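# Scoop dry food into both bowls, then tidy up

## Task

Use the scoop to move dry food from the box into the two bowls until every bowl contains 10 or more pieces, keeping spillage low (food that leaves the table is just a spill, not a lost object). Each piece that reaches a bowl must, since it last rested in the box or on the table, have sat inside the scoop while the scoop was gripped and raised clear; food caught between gripper fingers must never go into a bowl. A bowl holding more than an occasional piece that breaks these rules makes the attempt fail, though a single stray one still counts toward that bowl. Never let the scoop drop from any real height. At the end both bowls must be upright in their original spots, the box must rest flat on the table, and the scoop must be empty and lying on the table away from the box and bowls. Finally release everything and pull the grippers away; nothing may rely on the robot to stay in place.

## Robot and tools

ROBOT AND FRAME. Two arms, left_arm and right_arm, each with a two-finger gripper and a wrist camera. All poses share one scene frame: origin on the table top midway between the arms, +x out across the table, +y toward left_arm, +z up. The arm names do not match image sides. Bases: left_arm at (-0.034, +0.292, 0), right_arm at (-0.040, -0.233, 0), both facing roughly +x. Joint ranges (rad): waist -2.618 to 3.054, shoulder 0 to 3.142, elbow 0 to 3.142, wrist pitch and wrist yaw -1.571 to 1.571, wrist roll -2.094 to 2.094. Elbows never fully straighten.

GRIPPER. Fingers extend along the gripper's +z axis and close along its y axis. end_effector_position is the point between the finger pads, just under 1 cm behind the tips. Reported hand positions can be wrong, more so at long reach; friction may leave a gripper up to about 31 mm short, and very small commands may not move it at all.

ROW FORMAT (shared by both moving tools). One row is 16 plain numbers: left_arm x, y, z, qw, qx, qy, qz, opening, then right_arm in the same order. x, y, z are an absolute target for that gripper's end_effector_position in metres, scene frame; qw..qz is an absolute target orientation (w first), scene frame. Opening runs from -1 (closed) to +1 (fully open, 0.087 m). Both arms must always be included. To hold an orientation, repeat one fixed quaternion in every row rather than copying the slightly drifting reported one. For an arm meant to stay still, resend the whole pose from the last result taken before it stopped, with its intended opening.

execute_actions(actions): a list of up to 15 actions; each action is a list of up to 15 rows; each row lasts one control step (1/30 s) and an action always lasts 15 steps (0.5 s), repeating its final row if short. Each step, the commanded pose is clipped to within 70 mm and 16 degrees of the measured pose, and position wins over orientation if both cannot be met, so far targets need several actions; after an action the arm only continues to its last clipped pose. An action is rejected for both arms if any target lies more than 0.6 m from that gripper's start position along any of the gripper's own axes; if the first action fails this check, or anything is malformed, the whole call does nothing. An empty list just returns state and images.

move(target, speed, blocking): target is one 16-number row of absolute poses. Each gripper follows a straight path there, all arms finishing together, lasting 0.5 to 10 s (cut off at 10 s). speed is the top path speed in m/s, 0.002 to 0.5, default 0.25; turning is capped at twice that value in rad/s. Openings are applied at the start. Paths ignore obstacles and the other arm; grippers lag, drift and can exceed the speed, especially near full stretch. Faster contact hits harder; aiming deeper past a contact pushes harder. With blocking=false the result comes after 0.5 s while motion continues; until a result shows the move ended, further moves and execute_actions are refused, so use wait or stop.

wait(seconds): 0 to 10; arms keep their last command; returns early when a running move ends. stop(): brakes a running move (needs stopping distance; fingers keep moving). zoom_image(camera, region): camera is cam_high, cam_low, cam_left_wrist or cam_right_wrist; region is [x0, y0, x1, y1] pixels of that camera's latest 504x504 image, top-left origin, at most 504 by 504. read_manual(section): only licence texts, no motion. finished_scene(scene): give the current scene number; it ends the scene irreversibly after the robot holds its last command, so the goal must already be stable.

RESULTS. The state line reads left_arm: ... | right_arm: ... with each gripper's position and quaternion. Hand target lines show the pose each arm is currently driven toward. A move adds a move: line with its outcome (done, off_target, moving, held, fault), limits (paced = the sent pose was clipped; held = some steps were blocked, after which the arm may suddenly move fast) and each gripper's distance to its target. pose unreachable names an arm whose command the clearance check altered or blocked. grip_measured gives finger opening on the command scale (the last Joint positions number is metres; readings may be off by about 1 mm). Joint torques are raw, offset and noisy. Step readings list positions at some steps; HELD marks steps where an arm was held back. FAULT lines report stops. Images arrive in the order cam_high, cam_low, cam_left_wrist, cam_right_wrist, and changed camera calibrations are listed.

GRIPPING. Command an opening about 0.02 below grip_measured for a firm hold, less for a lighter one. Pads manage about 20 N each; snapping shut fast squeezes harder and may spring the fingers open.

HEAT. Holding loads warms motors even during thinking. MOTOR HOT appears from 75 °C; at 90 °C that arm halts for 10 s; at 100 °C it goes limp and falls.

AVOID. Arms striking or pushing each other; knocking anything off the table; dropping or flinging the scoop; tipping or shifting bowls; slamming or hard pressing; carrying food pinched in the fingers. Loose objects may occasionally get a brief external nudge, so check images before finishing.

Each tool is called after "Emit:" as a command line: name --argument value for each argument, lists and objects as JSON in quotes; but a table of rows of numbers goes row by row, as --pt "numbers of a row", without its own name.

## Session

Emit:
execute_actions --actions '[]'

Scene clock: 0.00 s.
left_arm: end_effector_position=(+0.3478, +0.2920, +0.3586) grip_measured=+1.000 end_effector_quat_wxyz=(+0.706, -0.002, +0.708, -0.002) | right_arm: end_effector_position=(+0.2447, -0.2640, +0.1513) grip_measured=-0.594 end_effector_quat_wxyz=(+0.286, +0.049, +0.957, -0.017)
Joint positions: left_arm=[ 0.013  1.044  1.041  0.001 -0.    -0.005  0.087] | right_arm=[-0.017  1.235  1.074 -0.829  0.001 -0.005  0.018]
Joint velocities: left_arm=[ 0.017 -0.012 -0.002  0.037  0.037 -0.007  0.   ] | right_arm=[ 0.002 -0.007  0.007  0.081 -0.007 -0.022 -0.001]
Joint torques (N m, as the arm reports them, + toward a larger angle): no reading
Hand target (left_arm): +0.348, +0.292, +0.359; +0.706, -0.002, +0.708, -0.002
Hand target (right_arm): +0.246, -0.264, +0.152; +0.288, +0.049, +0.956, -0.017

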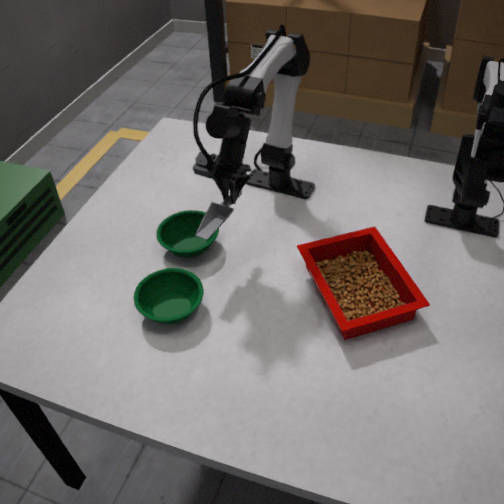

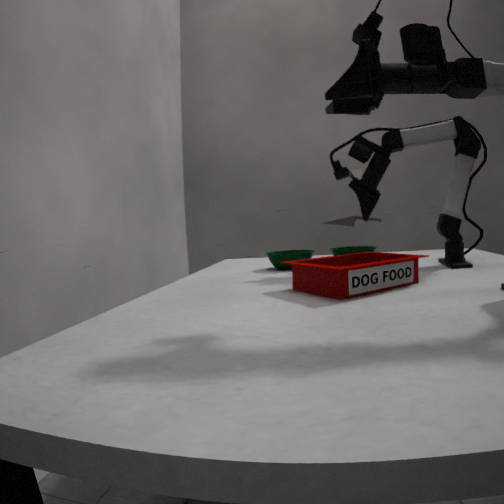

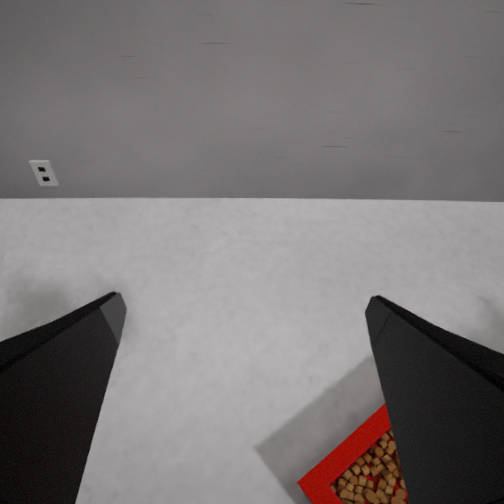

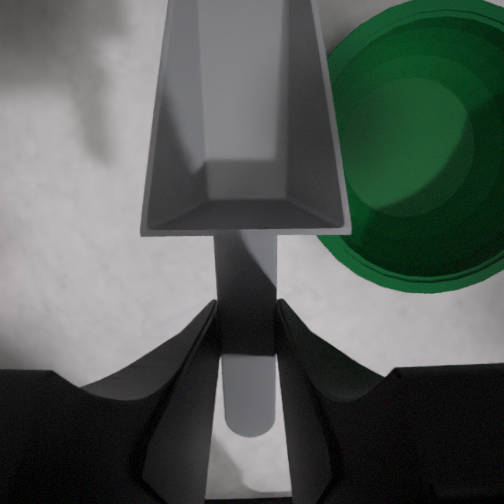

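Emit:
zoom_image --camera "cam_high" --region '[120, 150, 450, 360]'

Emit:
zoom_image --camera "cam_low" --region '[250, 120, 500, 310]'

Region (120, 150, 450, 360) of cam_high's 504x504 image, scaled by 1.527, with more detail than that image has; it fills the top 321 rows of this view, and the rest is white.

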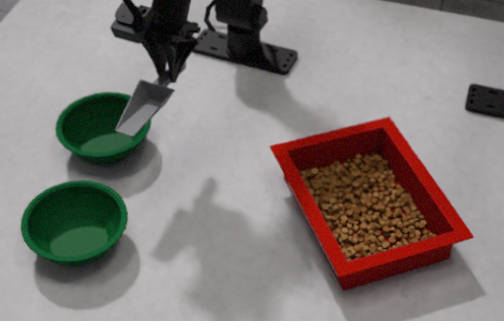

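Region (250, 120, 500, 310) of cam_low's 504x504 image, scaled by 2.016, with more detail than that image has; it fills the top 383 rows of this view, and the rest is white.

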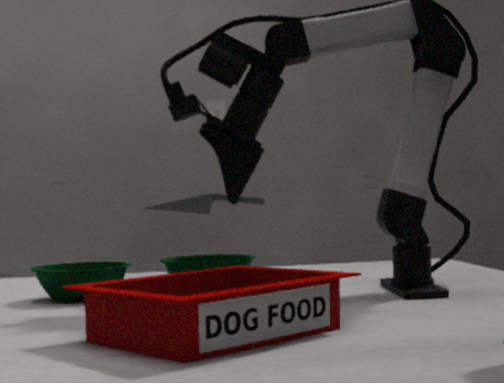

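Emit:
move --target '[0.348,0.292,0.359,0.706,-0.002,0.708,-0.002,1, 0.225,0.033,0.20,0.0272,-0.3334,0.9424,0.0096,-0.62]' --speed 0.2

Scene clock: 79.30 s.
left_arm: end_effector_position=(+0.3478, +0.2920, +0.3586) grip_measured=+1.000 end_effector_quat_wxyz=(+0.706, -0.002, +0.708, -0.002) | right_arm: end_effector_position=(+0.2202, +0.0283, +0.1957) grip_measured=-0.594 end_effector_quat_wxyz=(+0.081, -0.324, +0.942, +0.033)
Joint positions: left_arm=[ 0.013  1.044  1.041  0.001 -0.    -0.005  0.087] | right_arm=[ 0.869  2.014  2.167 -1.55   0.011  0.116  0.018]
Joint velocities: left_arm=[-0.002 -0.002 -0.007 -0.051 -0.037 -0.007  0.   ] | right_arm=[-0.012 -0.002  0.002 -0.066  0.007  0.051  0.001]
Joint torques (N m, as the arm reports them, + toward a larger angle): left_arm=[ 0.8  -3.11  6.61  2.01  0.16  0.05] | right_arm=[  1.19 -11.24   8.44   0.67  -0.15  -0.1 ]
Hand target (left_arm): +0.348, +0.292, +0.359; +0.706, -0.002, +0.708, -0.002
Hand target (right_arm): +0.220, +0.033, +0.200; +0.085, -0.332, +0.939, +0.041
Off the commanded pose (left_arm): 0.000 m, 0 deg.
Off the commanded pose (right_arm): 0.008 m, 7 deg.
joint sent to its limit (right arm) — the command would take joint 4 (wrist pitch) past its lower limit, so that joint was sent only as far as its limit.
move: off_target (right_arm)
camera_calibration (this result's frames):
cam_right_wrist: T_world_to_cam=[[0.572298, -0.820002, 0.00844974, -0.103855], [-0.636241, -0.437499, 0.635446, 0.0514803], [-0.517371, -0.36904, -0.772099, 0.419819], [0, 0, 0, 1]] pos_world=[0.309392, 0.0922913, 0.292306]

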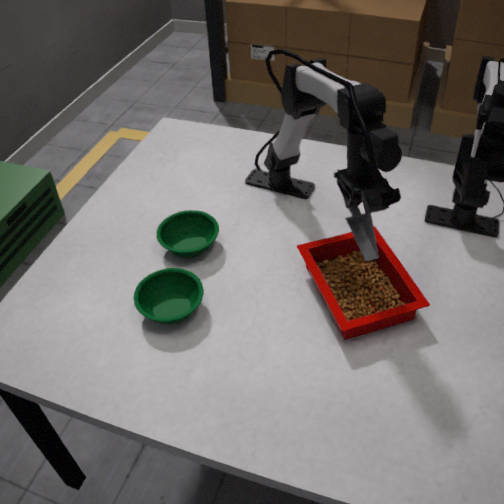

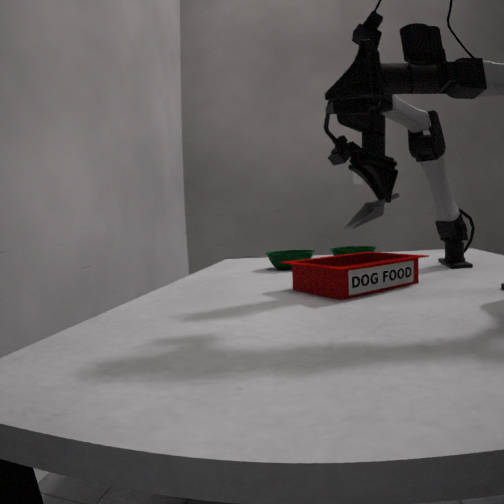

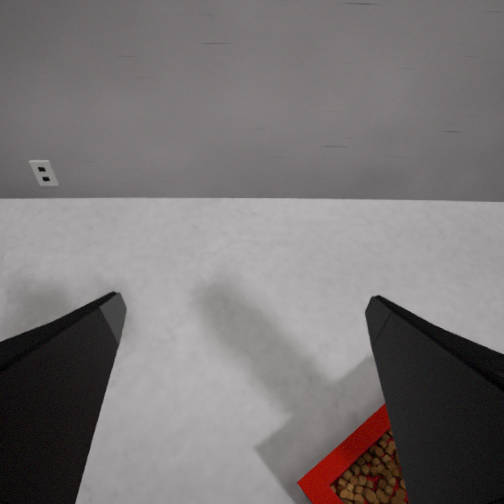

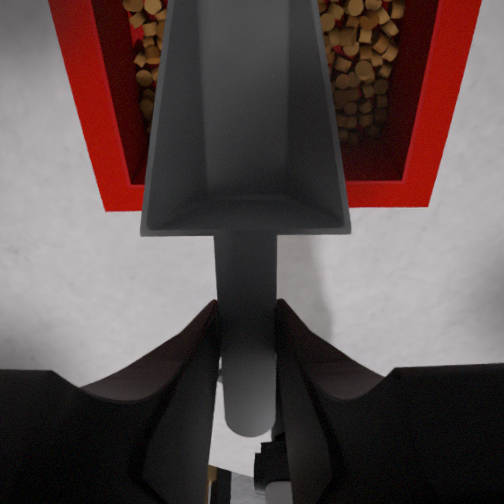

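Emit:
move --target '[0.25,0.36,0.36,0.706,-0.002,0.708,-0.002,1, 0.240,0.034,0.115,0.0272,-0.3334,0.9424,0.0096,-0.62]' --speed 0.1

Scene clock: 94.50 s.
left_arm: end_effector_position=(+0.2522, +0.3592, +0.3718) grip_measured=+1.000 end_effector_quat_wxyz=(+0.714, +0.002, +0.700, +0.002) | right_arm: end_effector_position=(+0.2371, +0.0369, +0.1198) grip_measured=-0.594 end_effector_quat_wxyz=(+0.030, -0.333, +0.942, +0.009)
Joint positions: left_arm=[ 0.559  0.762  0.983 -0.197  0.546 -0.007  0.087] | right_arm=[ 0.857  2.143  2.047 -1.412  0.009  0.086  0.018]
Joint velocities: left_arm=[-0.002  0.002  0.007  0.066  0.007 -0.051  0.   ] | right_arm=[-0.007 -0.002  0.002 -0.066  0.007 -0.022 -0.   ]
Joint torques (N m, as the arm reports them, + toward a larger angle): left_arm=[ 1.11 -1.33  4.31  1.8   0.25 -0.01] | right_arm=[ -0.02 -13.44   4.7    0.65  -0.07  -0.04]
Hand target (left_arm): +0.250, +0.359, +0.361; +0.707, -0.004, +0.707, -0.004
Hand target (right_arm): +0.240, +0.034, +0.115; +0.027, -0.333, +0.942, +0.010
Off the commanded pose (left_arm): 0.012 m, 1 deg.
Off the commanded pose (right_arm): 0.006 m, 0 deg.
move: off_target (left_arm)
camera_calibration (this result's frames):
cam_left_wrist: T_world_to_cam=[[-0.0151088, -0.999798, 0.0132774, 0.353822], [-0.749579, 0.00253734, -0.66191, 0.459586], [0.661742, -0.0199531, -0.749466, 0.258045], [0, 0, 0, 1]] pos_world=[0.179082, 0.357733, 0.492902]
cam_right_wrist: T_world_to_cam=[[0.587995, -0.80838, 0.0279929, -0.112318], [-0.575806, -0.39402, 0.716377, 0.0886331], [-0.568075, -0.437345, -0.697151, 0.378732], [0, 0, 0, 1]] pos_world=[0.332226, 0.109764, 0.203683]

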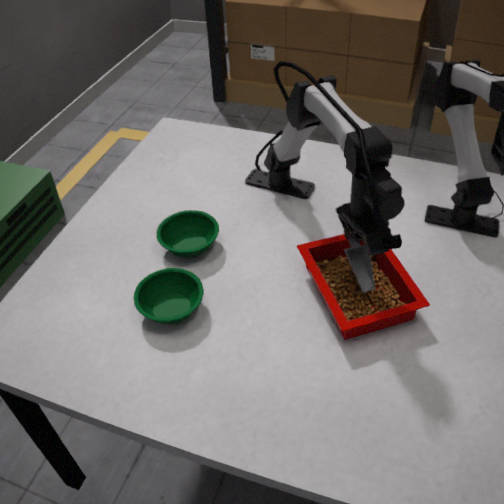

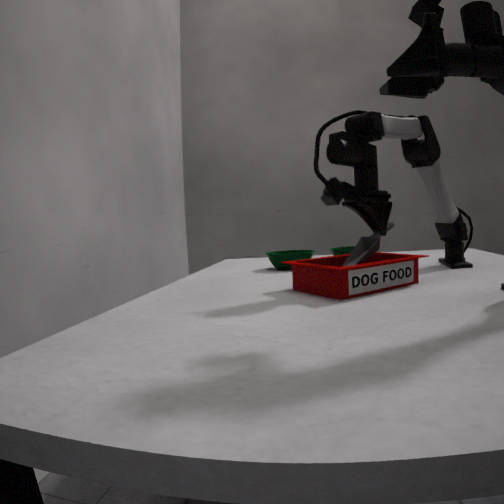

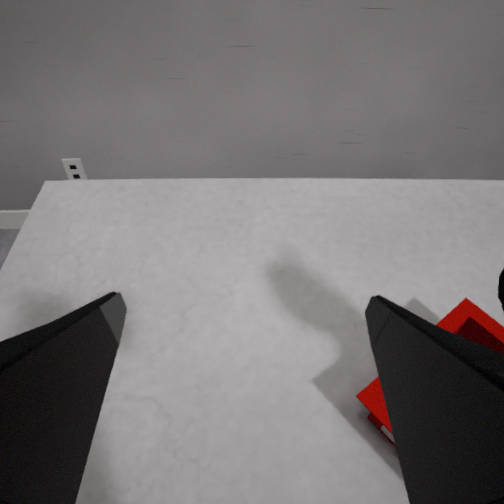

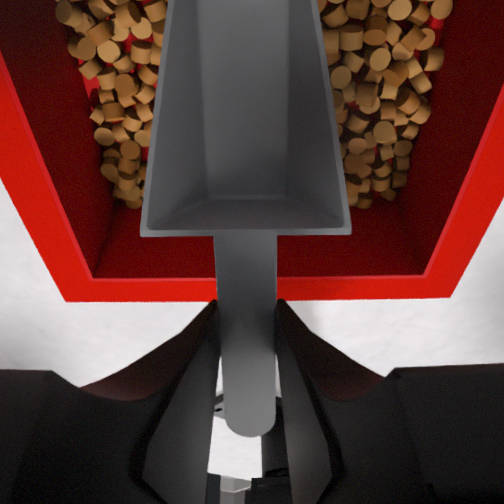

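Emit:
zoom_image --camera "cam_high" --region '[280, 180, 450, 350]'

Emit:
zoom_image --camera "cam_low" --region '[270, 170, 440, 310]'

Region (280, 180, 450, 350) of cam_high's 504x504 image, scaled by 2.965, with more detail than that image has.

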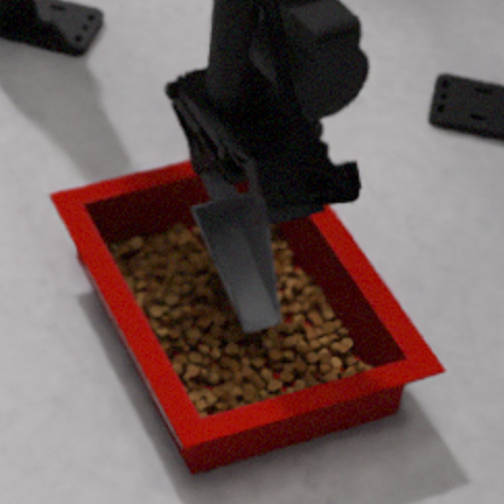

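Region (270, 170, 440, 310) of cam_low's 504x504 image, scaled by 2.965, with more detail than that image has; it fills the top 415 rows of this view, and the rest is white.

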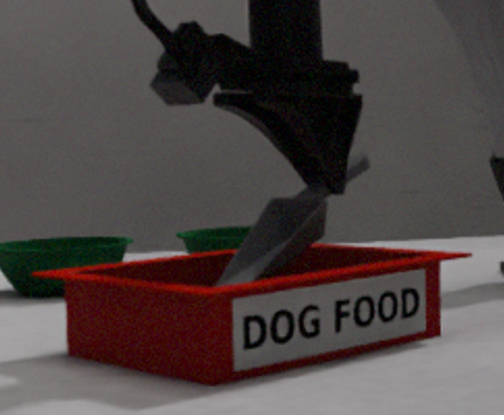

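Emit:
move --target '[0.25,0.36,0.36,0.706,-0.002,0.708,-0.002,1, 0.240,0.034,0.085,0.0272,-0.3334,0.9424,0.0096,-0.62]' --speed 0.03

Emit:
zoom_image --camera "cam_high" --region '[280, 180, 450, 350]'

Scene clock: 120.00 s.
left_arm: end_effector_position=(+0.2520, +0.3592, +0.3717) grip_measured=+1.000 end_effector_quat_wxyz=(+0.714, +0.003, +0.700, +0.001) | right_arm: end_effector_position=(+0.2393, +0.0390, +0.0883) grip_measured=-0.594 end_effector_quat_wxyz=(+0.031, -0.333, +0.942, +0.009)
Joint positions: left_arm=[ 0.563  0.762  0.983 -0.197  0.552 -0.007  0.087] | right_arm=[ 0.857  2.143  1.922 -1.285  0.009  0.086  0.018]
Joint velocities: left_arm=[-0.002  0.007  0.002 -0.022 -0.022 -0.022  0.   ] | right_arm=[-0.007  0.007 -0.017 -0.022  0.051 -0.007 -0.001]
Joint torques (N m, as the arm reports them, + toward a larger angle): left_arm=[ 1.4  -1.35  4.1   1.76  0.16  0.19] | right_arm=[ -0.01 -14.25   4.42   0.6   -0.08  -0.08]
Hand target (left_arm): +0.250, +0.360, +0.360; +0.706, -0.002, +0.708, -0.002
Hand target (right_arm): +0.240, +0.034, +0.085; +0.027, -0.333, +0.942, +0.009
Off the commanded pose (left_arm): 0.012 m, 1 deg.
Off the commanded pose (right_arm): 0.006 m, 0 deg.
move: off_target (left_arm)
camera_calibration (this result's frames):
cam_left_wrist: T_world_to_cam=[[-0.0173902, -0.999759, 0.0133645, 0.35432], [-0.749834, 0.00419867, -0.661612, 0.458694], [0.661397, -0.0215267, -0.749727, 0.258882], [0, 0, 0, 1]] pos_world=[0.178883, 0.357882, 0.492833]
cam_right_wrist: T_world_to_cam=[[0.587965, -0.808409, 0.0277831, -0.111007], [-0.576592, -0.394778, 0.715327, 0.113511], [-0.567309, -0.436606, -0.698238, 0.358762], [0, 0, 0, 1]] pos_world=[0.334247, 0.11171, 0.172388]

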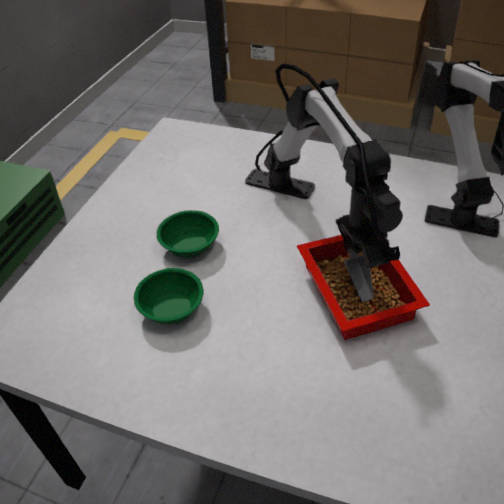

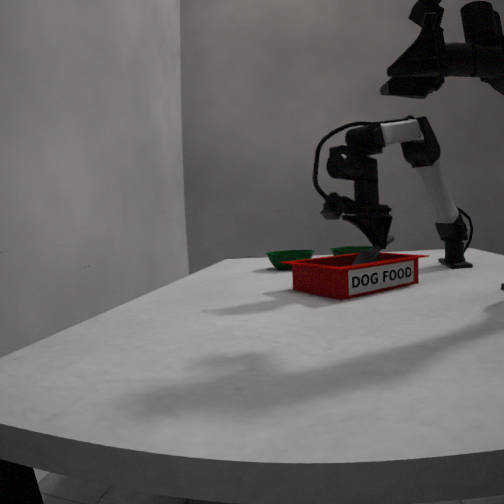

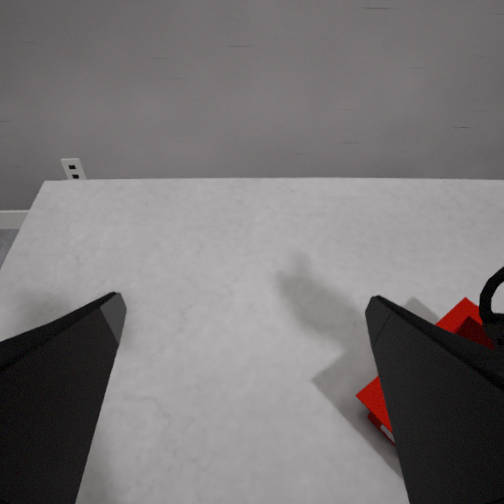

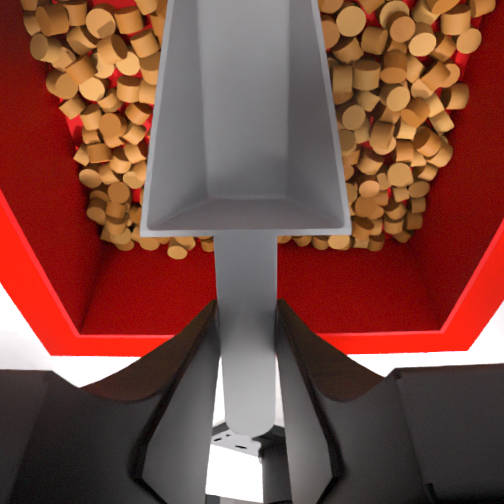

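Region (280, 180, 450, 350) of cam_high's 504x504 image, scaled by 2.965, with more detail than that image has.

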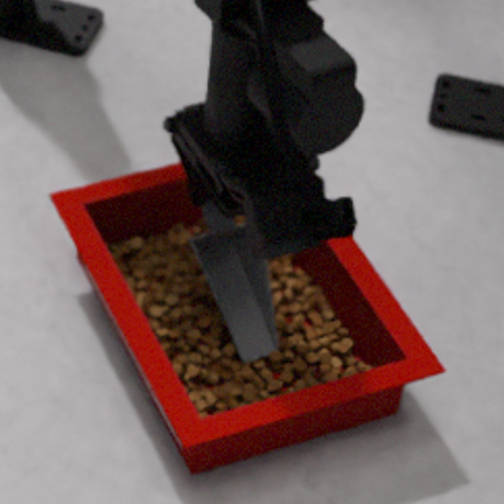

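Emit:
move --target '[0.25,0.36,0.36,0.706,-0.002,0.708,-0.002,1, 0.271,0.059,0.074,0.0272,-0.3334,0.9424,0.0096,-0.62]' --speed 0.03

Emit:
zoom_image --camera "cam_high" --region '[280, 180, 450, 350]'

Scene clock: 136.53 s.
left_arm: end_effector_position=(+0.2520, +0.3591, +0.3717) grip_measured=+1.000 end_effector_quat_wxyz=(+0.714, +0.003, +0.700, +0.001) | right_arm: end_effector_position=(+0.2670, +0.0625, +0.0768) grip_measured=-0.594 end_effector_quat_wxyz=(+0.035, -0.334, +0.942, +0.011)
Joint positions: left_arm=[ 0.563  0.762  0.983 -0.197  0.552 -0.007  0.087] | right_arm=[ 0.852  2.312  2.152 -1.34   0.009  0.08   0.018]
Joint velocities: left_arm=[ 0.022  0.002  0.002 -0.007 -0.007  0.066  0.   ] | right_arm=[-0.007  0.012  0.012  0.022  0.007  0.007 -0.   ]
Joint torques (N m, as the arm reports them, + toward a larger angle): left_arm=[ 1.24 -1.07  4.16  1.72  0.19  0.13] | right_arm=[ -0.16 -13.2    8.11   0.38  -0.09  -0.1 ]
Hand target (left_arm): +0.250, +0.360, +0.360; +0.706, -0.002, +0.708, -0.002
Hand target (right_arm): +0.271, +0.060, +0.074; +0.028, -0.333, +0.942, +0.010
Off the commanded pose (left_arm): 0.012 m, 1 deg.
Off the commanded pose (right_arm): 0.006 m, 1 deg.
move: off_target (left_arm)
camera_calibration (this result's frames):
cam_left_wrist: T_world_to_cam=[[-0.0177714, -0.999753, 0.0133568, 0.35435], [-0.749836, 0.0044898, -0.661609, 0.458588], [0.661385, -0.0217731, -0.74973, 0.258973], [0, 0, 0, 1]] pos_world=[0.178883, 0.357842, 0.492832]
cam_right_wrist: T_world_to_cam=[[0.588749, -0.807872, 0.026797, -0.108145], [-0.580046, -0.399164, 0.710081, 0.148593], [-0.562958, -0.433603, -0.70361, 0.375765], [0, 0, 0, 1]] pos_world=[0.361401, 0.134879, 0.161777]

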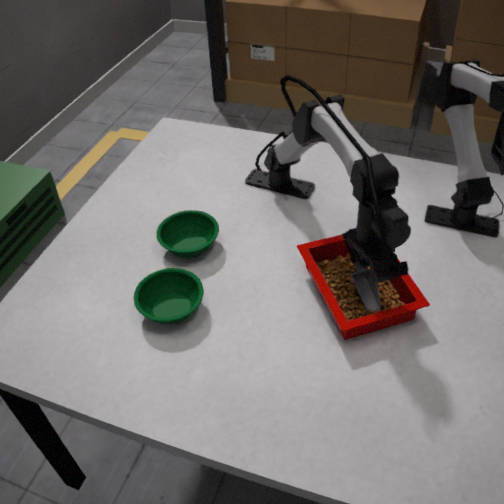

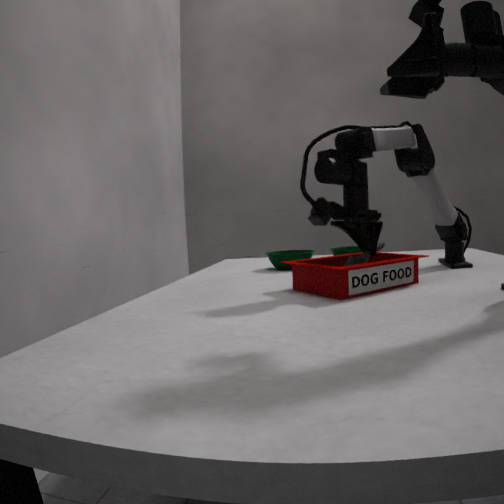

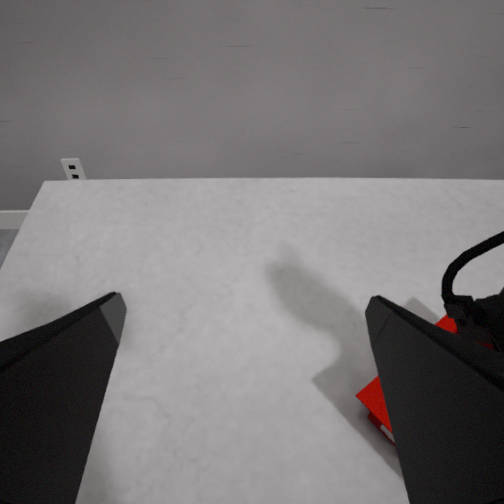

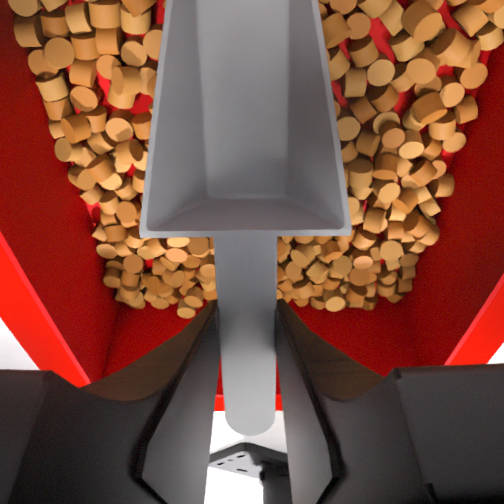

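Region (280, 180, 450, 350) of cam_high's 504x504 image, scaled by 2.965, with more detail than that image has.

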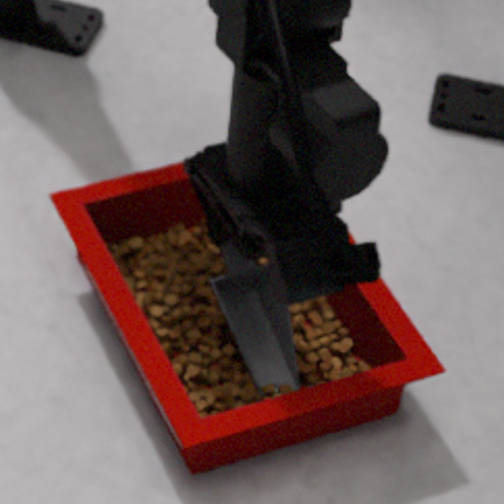

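Emit:
move --target '[0.25,0.36,0.36,0.706,-0.002,0.708,-0.002,1, 0.291,0.075,0.053,0.1092,-0.3313,0.9365,0.0386,-0.62]' --speed 0.03

Emit:
zoom_image --camera "cam_high" --region '[280, 180, 450, 350]'

Scene clock: 167.47 s.
left_arm: end_effector_position=(+0.2520, +0.3591, +0.3717) grip_measured=+1.000 end_effector_quat_wxyz=(+0.714, +0.003, +0.700, +0.001) | right_arm: end_effector_position=(+0.2862, +0.0808, +0.0548) grip_measured=-0.594 end_effector_quat_wxyz=(+0.103, -0.332, +0.937, +0.041)
Joint positions: left_arm=[ 0.563  0.762  0.983 -0.197  0.552 -0.007  0.087] | right_arm=[ 0.852  2.252  1.967 -1.064  0.009  0.08   0.018]
Joint velocities: left_arm=[-0.017  0.002 -0.002 -0.051 -0.051 -0.007  0.   ] | right_arm=[-0.012 -0.012 -0.002  0.051 -0.007  0.022  0.   ]
Joint torques (N m, as the arm reports them, + toward a larger angle): left_arm=[ 1.27 -1.28  4.04  1.73  0.18  0.06] | right_arm=[ -0.14 -16.14   4.38   0.97   0.08  -0.09]
Hand target (left_arm): +0.250, +0.360, +0.360; +0.706, -0.002, +0.708, -0.002
Hand target (right_arm): +0.291, +0.075, +0.053; +0.109, -0.331, +0.936, +0.038
Off the commanded pose (left_arm): 0.012 m, 1 deg.
Off the commanded pose (right_arm): 0.008 m, 1 deg.
move: off_target (left_arm)
camera_calibration (this result's frames):
cam_left_wrist: T_world_to_cam=[[-0.0177714, -0.999753, 0.0133568, 0.35435], [-0.749836, 0.0044898, -0.661609, 0.458588], [0.661385, -0.0217731, -0.74973, 0.258973], [0, 0, 0, 1]] pos_world=[0.178883, 0.357842, 0.492832]
cam_right_wrist: T_world_to_cam=[[0.587151, -0.809445, 0.00722858, -0.10248], [-0.651356, -0.467138, 0.597927, 0.214749], [-0.480613, -0.355782, -0.801518, 0.354583], [0, 0, 0, 1]] pos_world=[0.370466, 0.143519, 0.156541]

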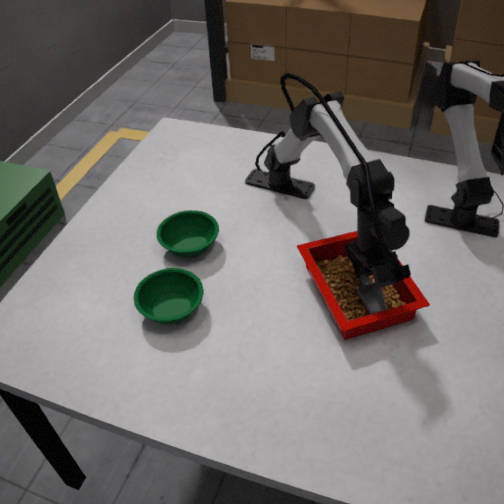

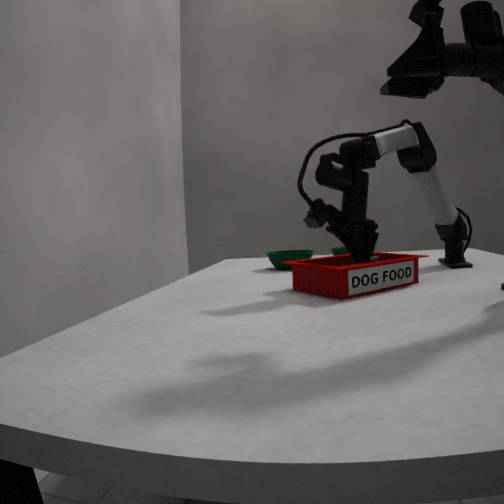

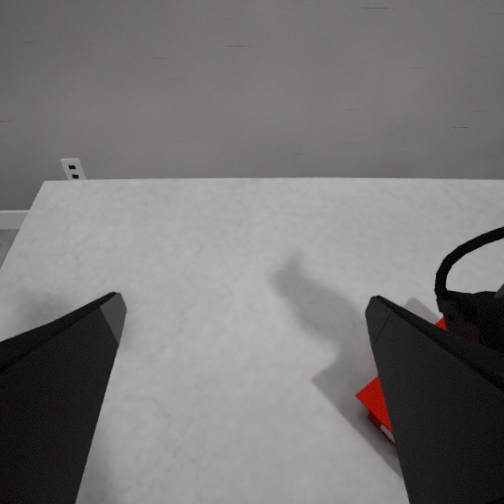

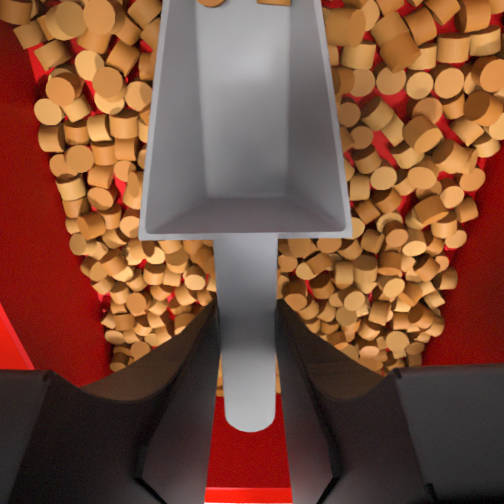

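Region (280, 180, 450, 350) of cam_high's 504x504 image, scaled by 2.965, with more detail than that image has.

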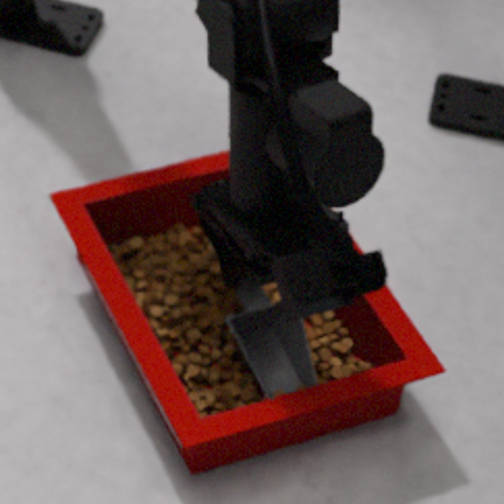

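Emit:
move --target '[0.25,0.36,0.36,0.706,-0.002,0.708,-0.002,1, 0.314,0.094,0.052,0.1092,-0.3313,0.9365,0.0386,-0.62]' --speed 0.03

Scene clock: 189.83 s.
left_arm: end_effector_position=(+0.2520, +0.3591, +0.3717) grip_measured=+1.000 end_effector_quat_wxyz=(+0.714, +0.003, +0.700, +0.001) | right_arm: end_effector_position=(+0.3024, +0.0960, +0.0557) grip_measured=-0.594 end_effector_quat_wxyz=(+0.102, -0.333, +0.936, +0.041)
Joint positions: left_arm=[ 0.563  0.762  0.983 -0.197  0.552 -0.007  0.087] | right_arm=[ 0.852  2.367  2.168 -1.151  0.009  0.077  0.018]
Joint velocities: left_arm=[-0.002  0.017 -0.012 -0.037 -0.007  0.007  0.   ] | right_arm=[-0.007 -0.007  0.007  0.022  0.066 -0.022 -0.   ]
Joint torques (N m, as the arm reports them, + toward a larger angle): left_arm=[ 1.01 -1.25  4.02  1.78  0.19  0.12] | right_arm=[ -0.43 -13.7    8.57   0.9    0.04  -0.11]
Hand target (left_arm): +0.250, +0.360, +0.360; +0.706, -0.002, +0.708, -0.002
Hand target (right_arm): +0.314, +0.094, +0.052; +0.109, -0.331, +0.936, +0.039
Off the commanded pose (left_arm): 0.012 m, 1 deg.
Off the commanded pose (right_arm): 0.012 m, 1 deg.
move: off_target (left_arm, right_arm)
camera_calibration (this result's frames):
cam_left_wrist: T_world_to_cam=[[-0.0177714, -0.999753, 0.0133568, 0.35435], [-0.749836, 0.0044898, -0.661609, 0.458588], [0.661385, -0.0217731, -0.74973, 0.258973], [0, 0, 0, 1]] pos_world=[0.178883, 0.357842, 0.492832]
cam_right_wrist: T_world_to_cam=[[0.589263, -0.807901, 0.0080152, -0.100454], [-0.649709, -0.467938, 0.599093, 0.23136], [-0.480257, -0.358231, -0.800639, 0.368556], [0, 0, 0, 1]] pos_world=[0.386513, 0.159133, 0.157279]

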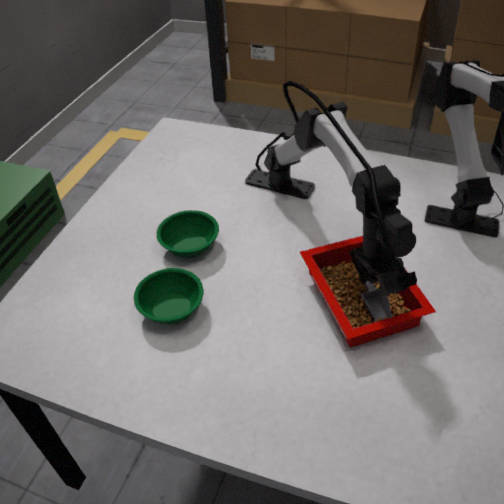

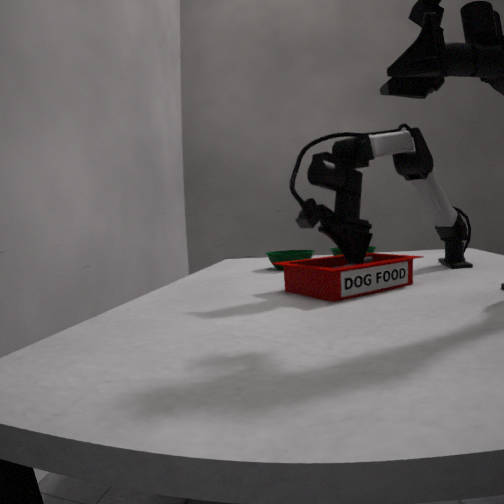

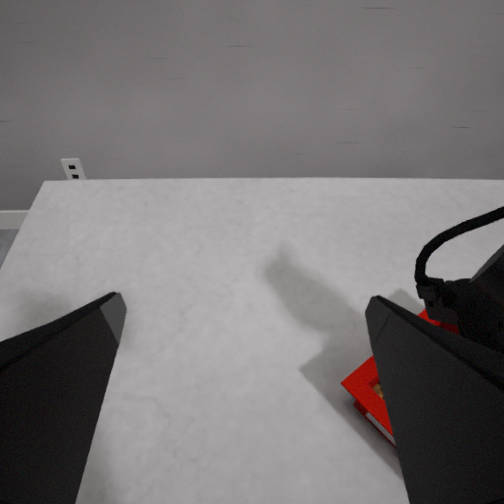

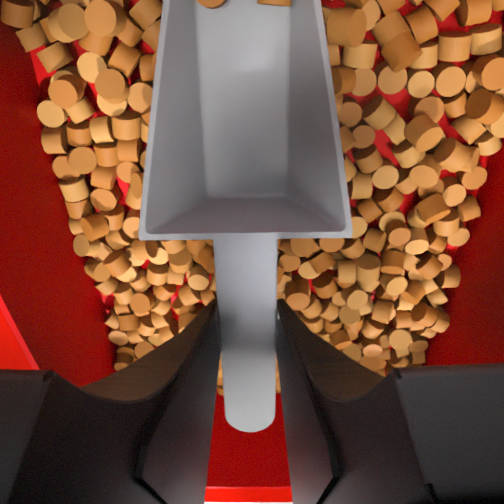

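Emit:
move --target '[0.25,0.36,0.36,0.706,-0.002,0.708,-0.002,1, 0.299,0.092,0.058,0.2701,-0.3195,0.9033,0.0955,-0.62]' --speed 0.05

Emit:
move --target '[0.25,0.36,0.36,0.706,-0.002,0.708,-0.002,1, 0.26,0.06,0.14,0.35,-0.3095,0.8752,0.1238,-0.62]' --speed 0.08

Emit:
zoom_image --camera "cam_high" --region '[280, 180, 450, 350]'

Scene clock: 205.33 s.
left_arm: end_effector_position=(+0.2520, +0.3591, +0.3717) grip_measured=+1.000 end_effector_quat_wxyz=(+0.714, +0.003, +0.700, +0.001) | right_arm: end_effector_position=(+0.2994, +0.0851, +0.0491) grip_measured=-0.594 end_effector_quat_wxyz=(+0.250, -0.318, +0.910, +0.089)
Joint positions: left_arm=[ 0.563  0.762  0.983 -0.197  0.552 -0.007  0.087] | right_arm=[ 0.852  2.003  1.488 -0.519  0.043  0.077  0.018]
Joint velocities: left_arm=[-0.012 -0.002 -0.007  0.007 -0.022  0.022  0.   ] | right_arm=[-0.007  0.002  0.007  0.066  0.022  0.022 -0.001]
Joint torques (N m, as the arm reports them, + toward a larger angle): left_arm=[ 1.27 -1.13  4.22  1.76  0.22  0.13] | right_arm=[  1.97 -15.72   5.28   1.53   0.16   0.05]
Hand target (left_arm): +0.250, +0.360, +0.360; +0.706, -0.002, +0.708, -0.002
Hand target (right_arm): +0.298, +0.091, +0.058; +0.270, -0.319, +0.904, +0.095
Off the commanded pose (left_arm): 0.012 m, 1 deg.
Off the commanded pose (right_arm): 0.011 m, 3 deg.
move: off_target (left_arm, right_arm)
camera_calibration (this result's frames):
cam_left_wrist: T_world_to_cam=[[-0.0177714, -0.999753, 0.0133568, 0.35435], [-0.749836, 0.0044898, -0.661609, 0.458588], [0.661385, -0.0217731, -0.74973, 0.258973], [0, 0, 0, 1]] pos_world=[0.178883, 0.357842, 0.492832]
cam_right_wrist: T_world_to_cam=[[0.578794, -0.815459, -0.00492309, -0.103036], [-0.771789, -0.549727, 0.319597, 0.285533], [-0.263324, -0.181181, -0.947541, 0.28507], [0, 0, 0, 1]] pos_world=[0.355074, 0.124593, 0.178353]

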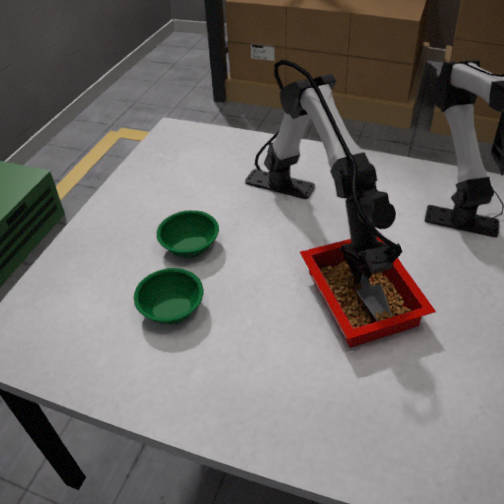

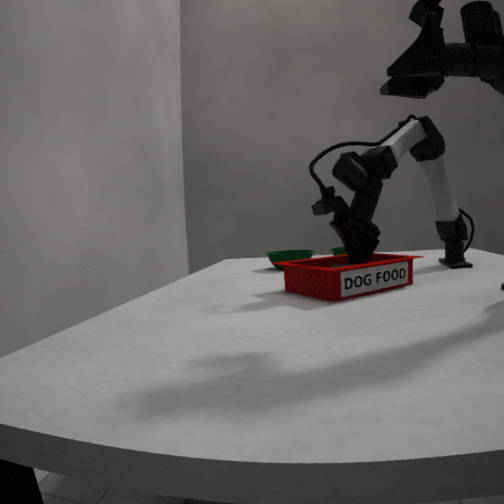

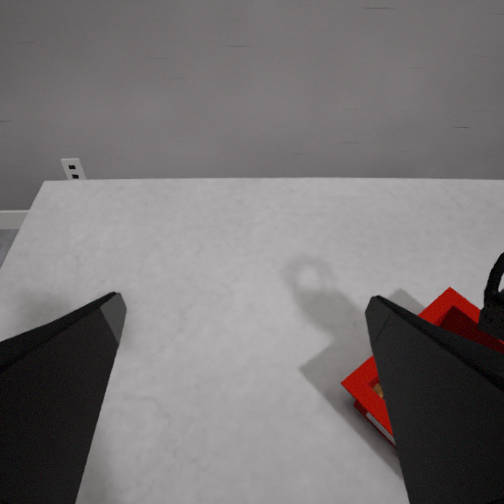

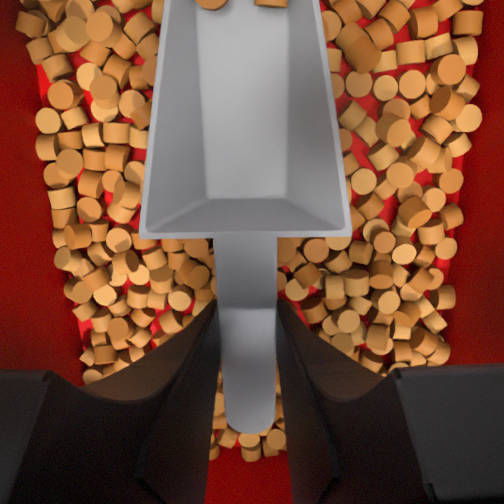

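Scene clock: 207.07 s.
left_arm: end_effector_position=(+0.2520, +0.3591, +0.3717) grip_measured=+1.000 end_effector_quat_wxyz=(+0.714, +0.003, +0.700, +0.001) | right_arm: end_effector_position=(+0.2619, +0.0569, +0.1355) grip_measured=-0.594 end_effector_quat_wxyz=(+0.336, -0.313, +0.880, +0.120)
Joint positions: left_arm=[ 0.563  0.762  0.983 -0.197  0.552 -0.007  0.087] | right_arm=[ 0.876  1.62   1.269 -0.493  0.068  0.077  0.018]
Joint velocities: left_arm=[-0.007  0.007 -0.022 -0.081 -0.037 -0.007  0.   ] | right_arm=[-0.007  0.007  0.022  0.007 -0.022  0.022  0.001]
Joint torques (N m, as the arm reports them, + toward a larger angle): left_arm=[ 1.25 -1.29  4.17  1.81  0.21  0.13] | right_arm=[  1.57 -11.31   5.56   1.76   0.12   0.08]
Hand target (left_arm): +0.250, +0.360, +0.360; +0.706, -0.002, +0.708, -0.002
Hand target (right_arm): +0.260, +0.059, +0.140; +0.350, -0.309, +0.876, +0.124
Off the commanded pose (left_arm): 0.012 m, 1 deg.
Off the commanded pose (right_arm): 0.006 m, 2 deg.
move: off_target (left_arm)
camera_calibration (this result's frames):
cam_left_wrist: T_world_to_cam=[[-0.0177714, -0.999753, 0.0133568, 0.35435], [-0.749836, 0.0044898, -0.661609, 0.458588], [0.661385, -0.0217731, -0.74973, 0.258973], [0, 0, 0, 1]] pos_world=[0.178883, 0.357842, 0.492832]
cam_right_wrist: T_world_to_cam=[[0.587177, -0.809353, -0.0130614, -0.105314], [-0.801232, -0.583428, 0.132814, 0.248404], [-0.115114, -0.0675201, -0.991055, 0.312638], [0, 0, 0, 1]] pos_world=[0.296856, 0.0807992, 0.275474]

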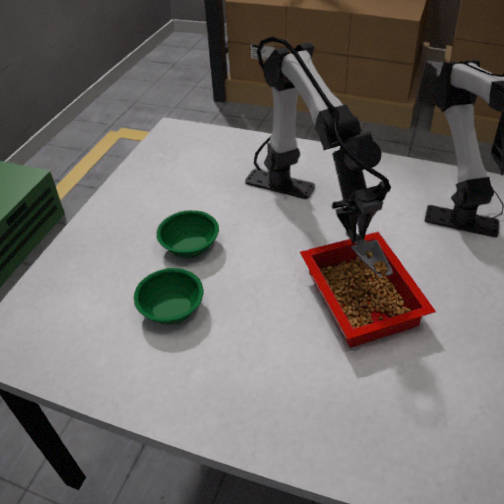

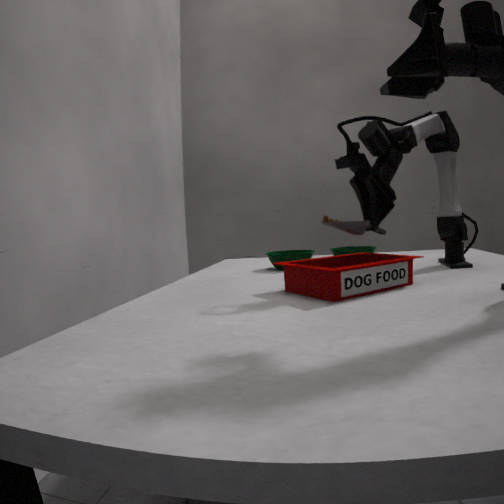

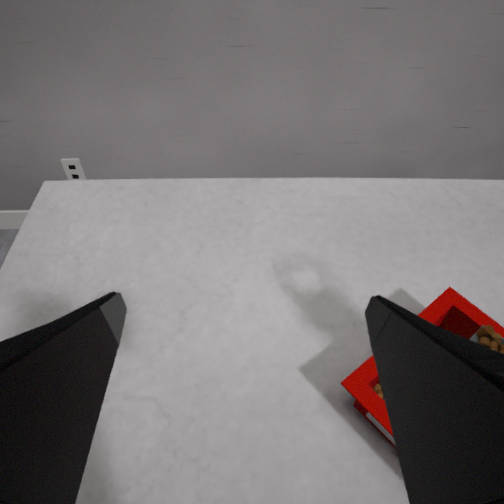

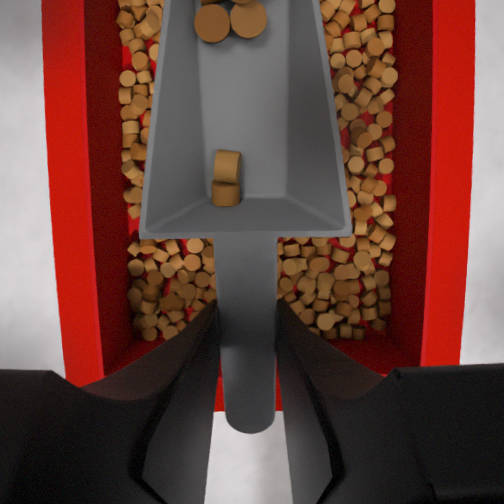

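Region (280, 180, 450, 350) of cam_high's 504x504 image, scaled by 2.965, with more detail than that image has.

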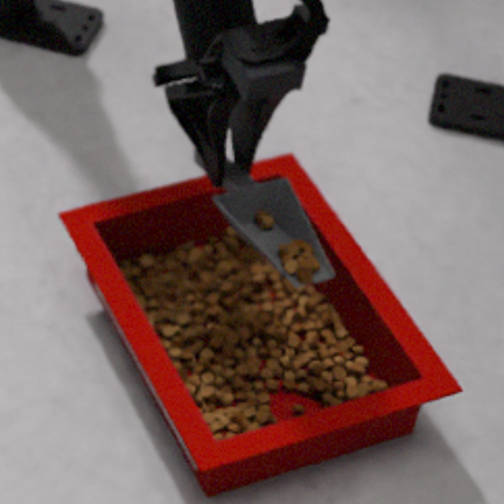

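Emit:
move --target '[0.25,0.36,0.36,0.706,-0.002,0.708,-0.002,1, 0.17,-0.299,0.15,0.4044,0.1386,0.9019,-0.0621,-0.62]' --speed 0.12

Emit:
zoom_image --camera "cam_high" --region '[120, 150, 300, 330]'

Scene clock: 226.07 s.
left_arm: end_effector_position=(+0.2520, +0.3591, +0.3717) grip_measured=+1.000 end_effector_quat_wxyz=(+0.714, +0.003, +0.700, +0.001) | right_arm: end_effector_position=(+0.1773, -0.3002, +0.1503) grip_measured=-0.594 end_effector_quat_wxyz=(+0.396, +0.141, +0.905, -0.066)
Joint positions: left_arm=[ 0.563  0.762  0.983 -0.197  0.552 -0.007  0.087] | right_arm=[-0.191  0.749  0.736 -0.732  0.029  0.016  0.018]
Joint velocities: left_arm=[-0.007  0.002 -0.012 -0.007 -0.022  0.007  0.   ] | right_arm=[-0.002 -0.002 -0.002  0.022 -0.051 -0.037  0.001]
Joint torques (N m, as the arm reports them, + toward a larger angle): left_arm=[ 1.15 -1.22  4.11  1.73  0.16  0.12] | right_arm=[-0.15 -2.5   5.79  1.75 -0.15 -0.08]
Hand target (left_arm): +0.250, +0.360, +0.360; +0.706, -0.002, +0.708, -0.002
Hand target (right_arm): +0.177, -0.301, +0.149; +0.404, +0.137, +0.902, -0.066
Off the commanded pose (left_arm): 0.012 m, 1 deg.
Off the commanded pose (right_arm): 0.007 m, 1 deg.
move: off_target (left_arm)
camera_calibration (this result's frames):
cam_left_wrist: T_world_to_cam=[[-0.0177714, -0.999753, 0.0133568, 0.35435], [-0.749836, 0.0044898, -0.661609, 0.458588], [0.661385, -0.0217731, -0.74973, 0.258973], [0, 0, 0, 1]] pos_world=[0.178883, 0.357842, 0.492832]
cam_right_wrist: T_world_to_cam=[[-0.357834, -0.933734, -0.00976886, -0.21476], [-0.933277, 0.357274, 0.0367381, 0.290571], [-0.0308134, 0.0222632, -0.999277, 0.306631], [0, 0, 0, 1]] pos_world=[0.203783, -0.311168, 0.293636]

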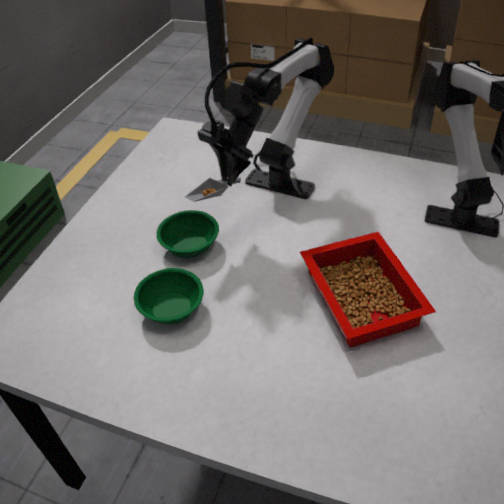

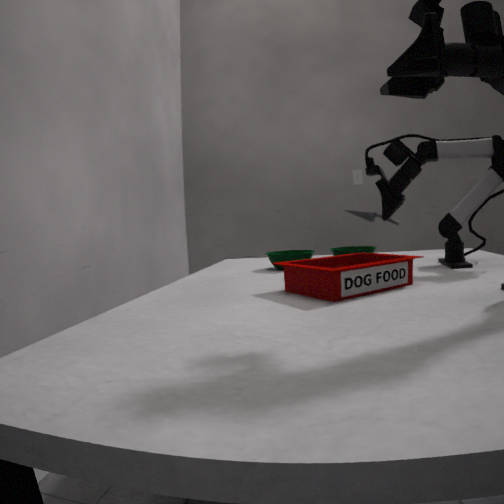

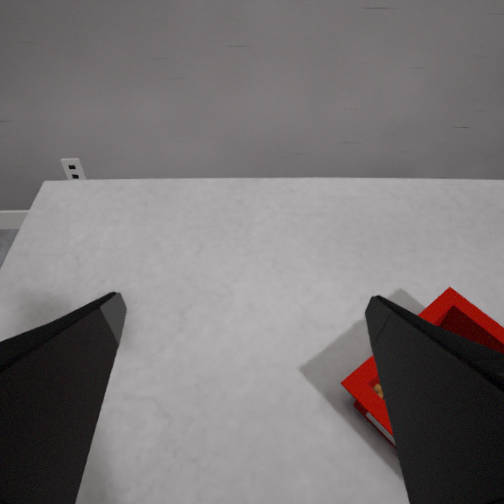

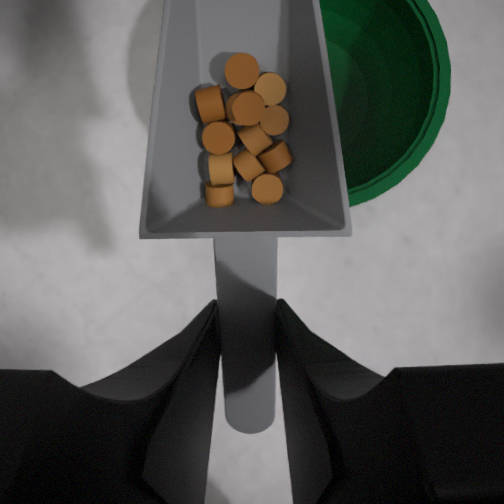

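Region (120, 150, 300, 330) of cam_high's 504x504 image, scaled by 2.800, with more detail than that image has.

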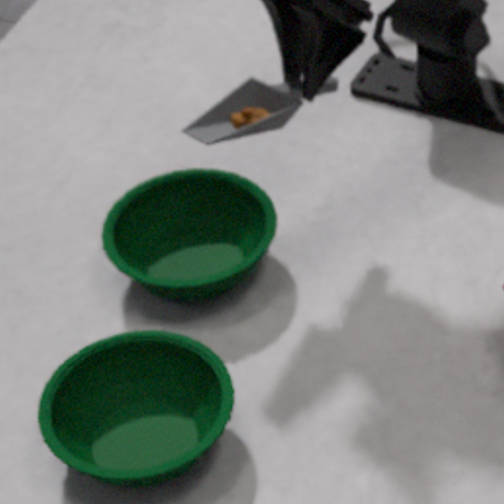

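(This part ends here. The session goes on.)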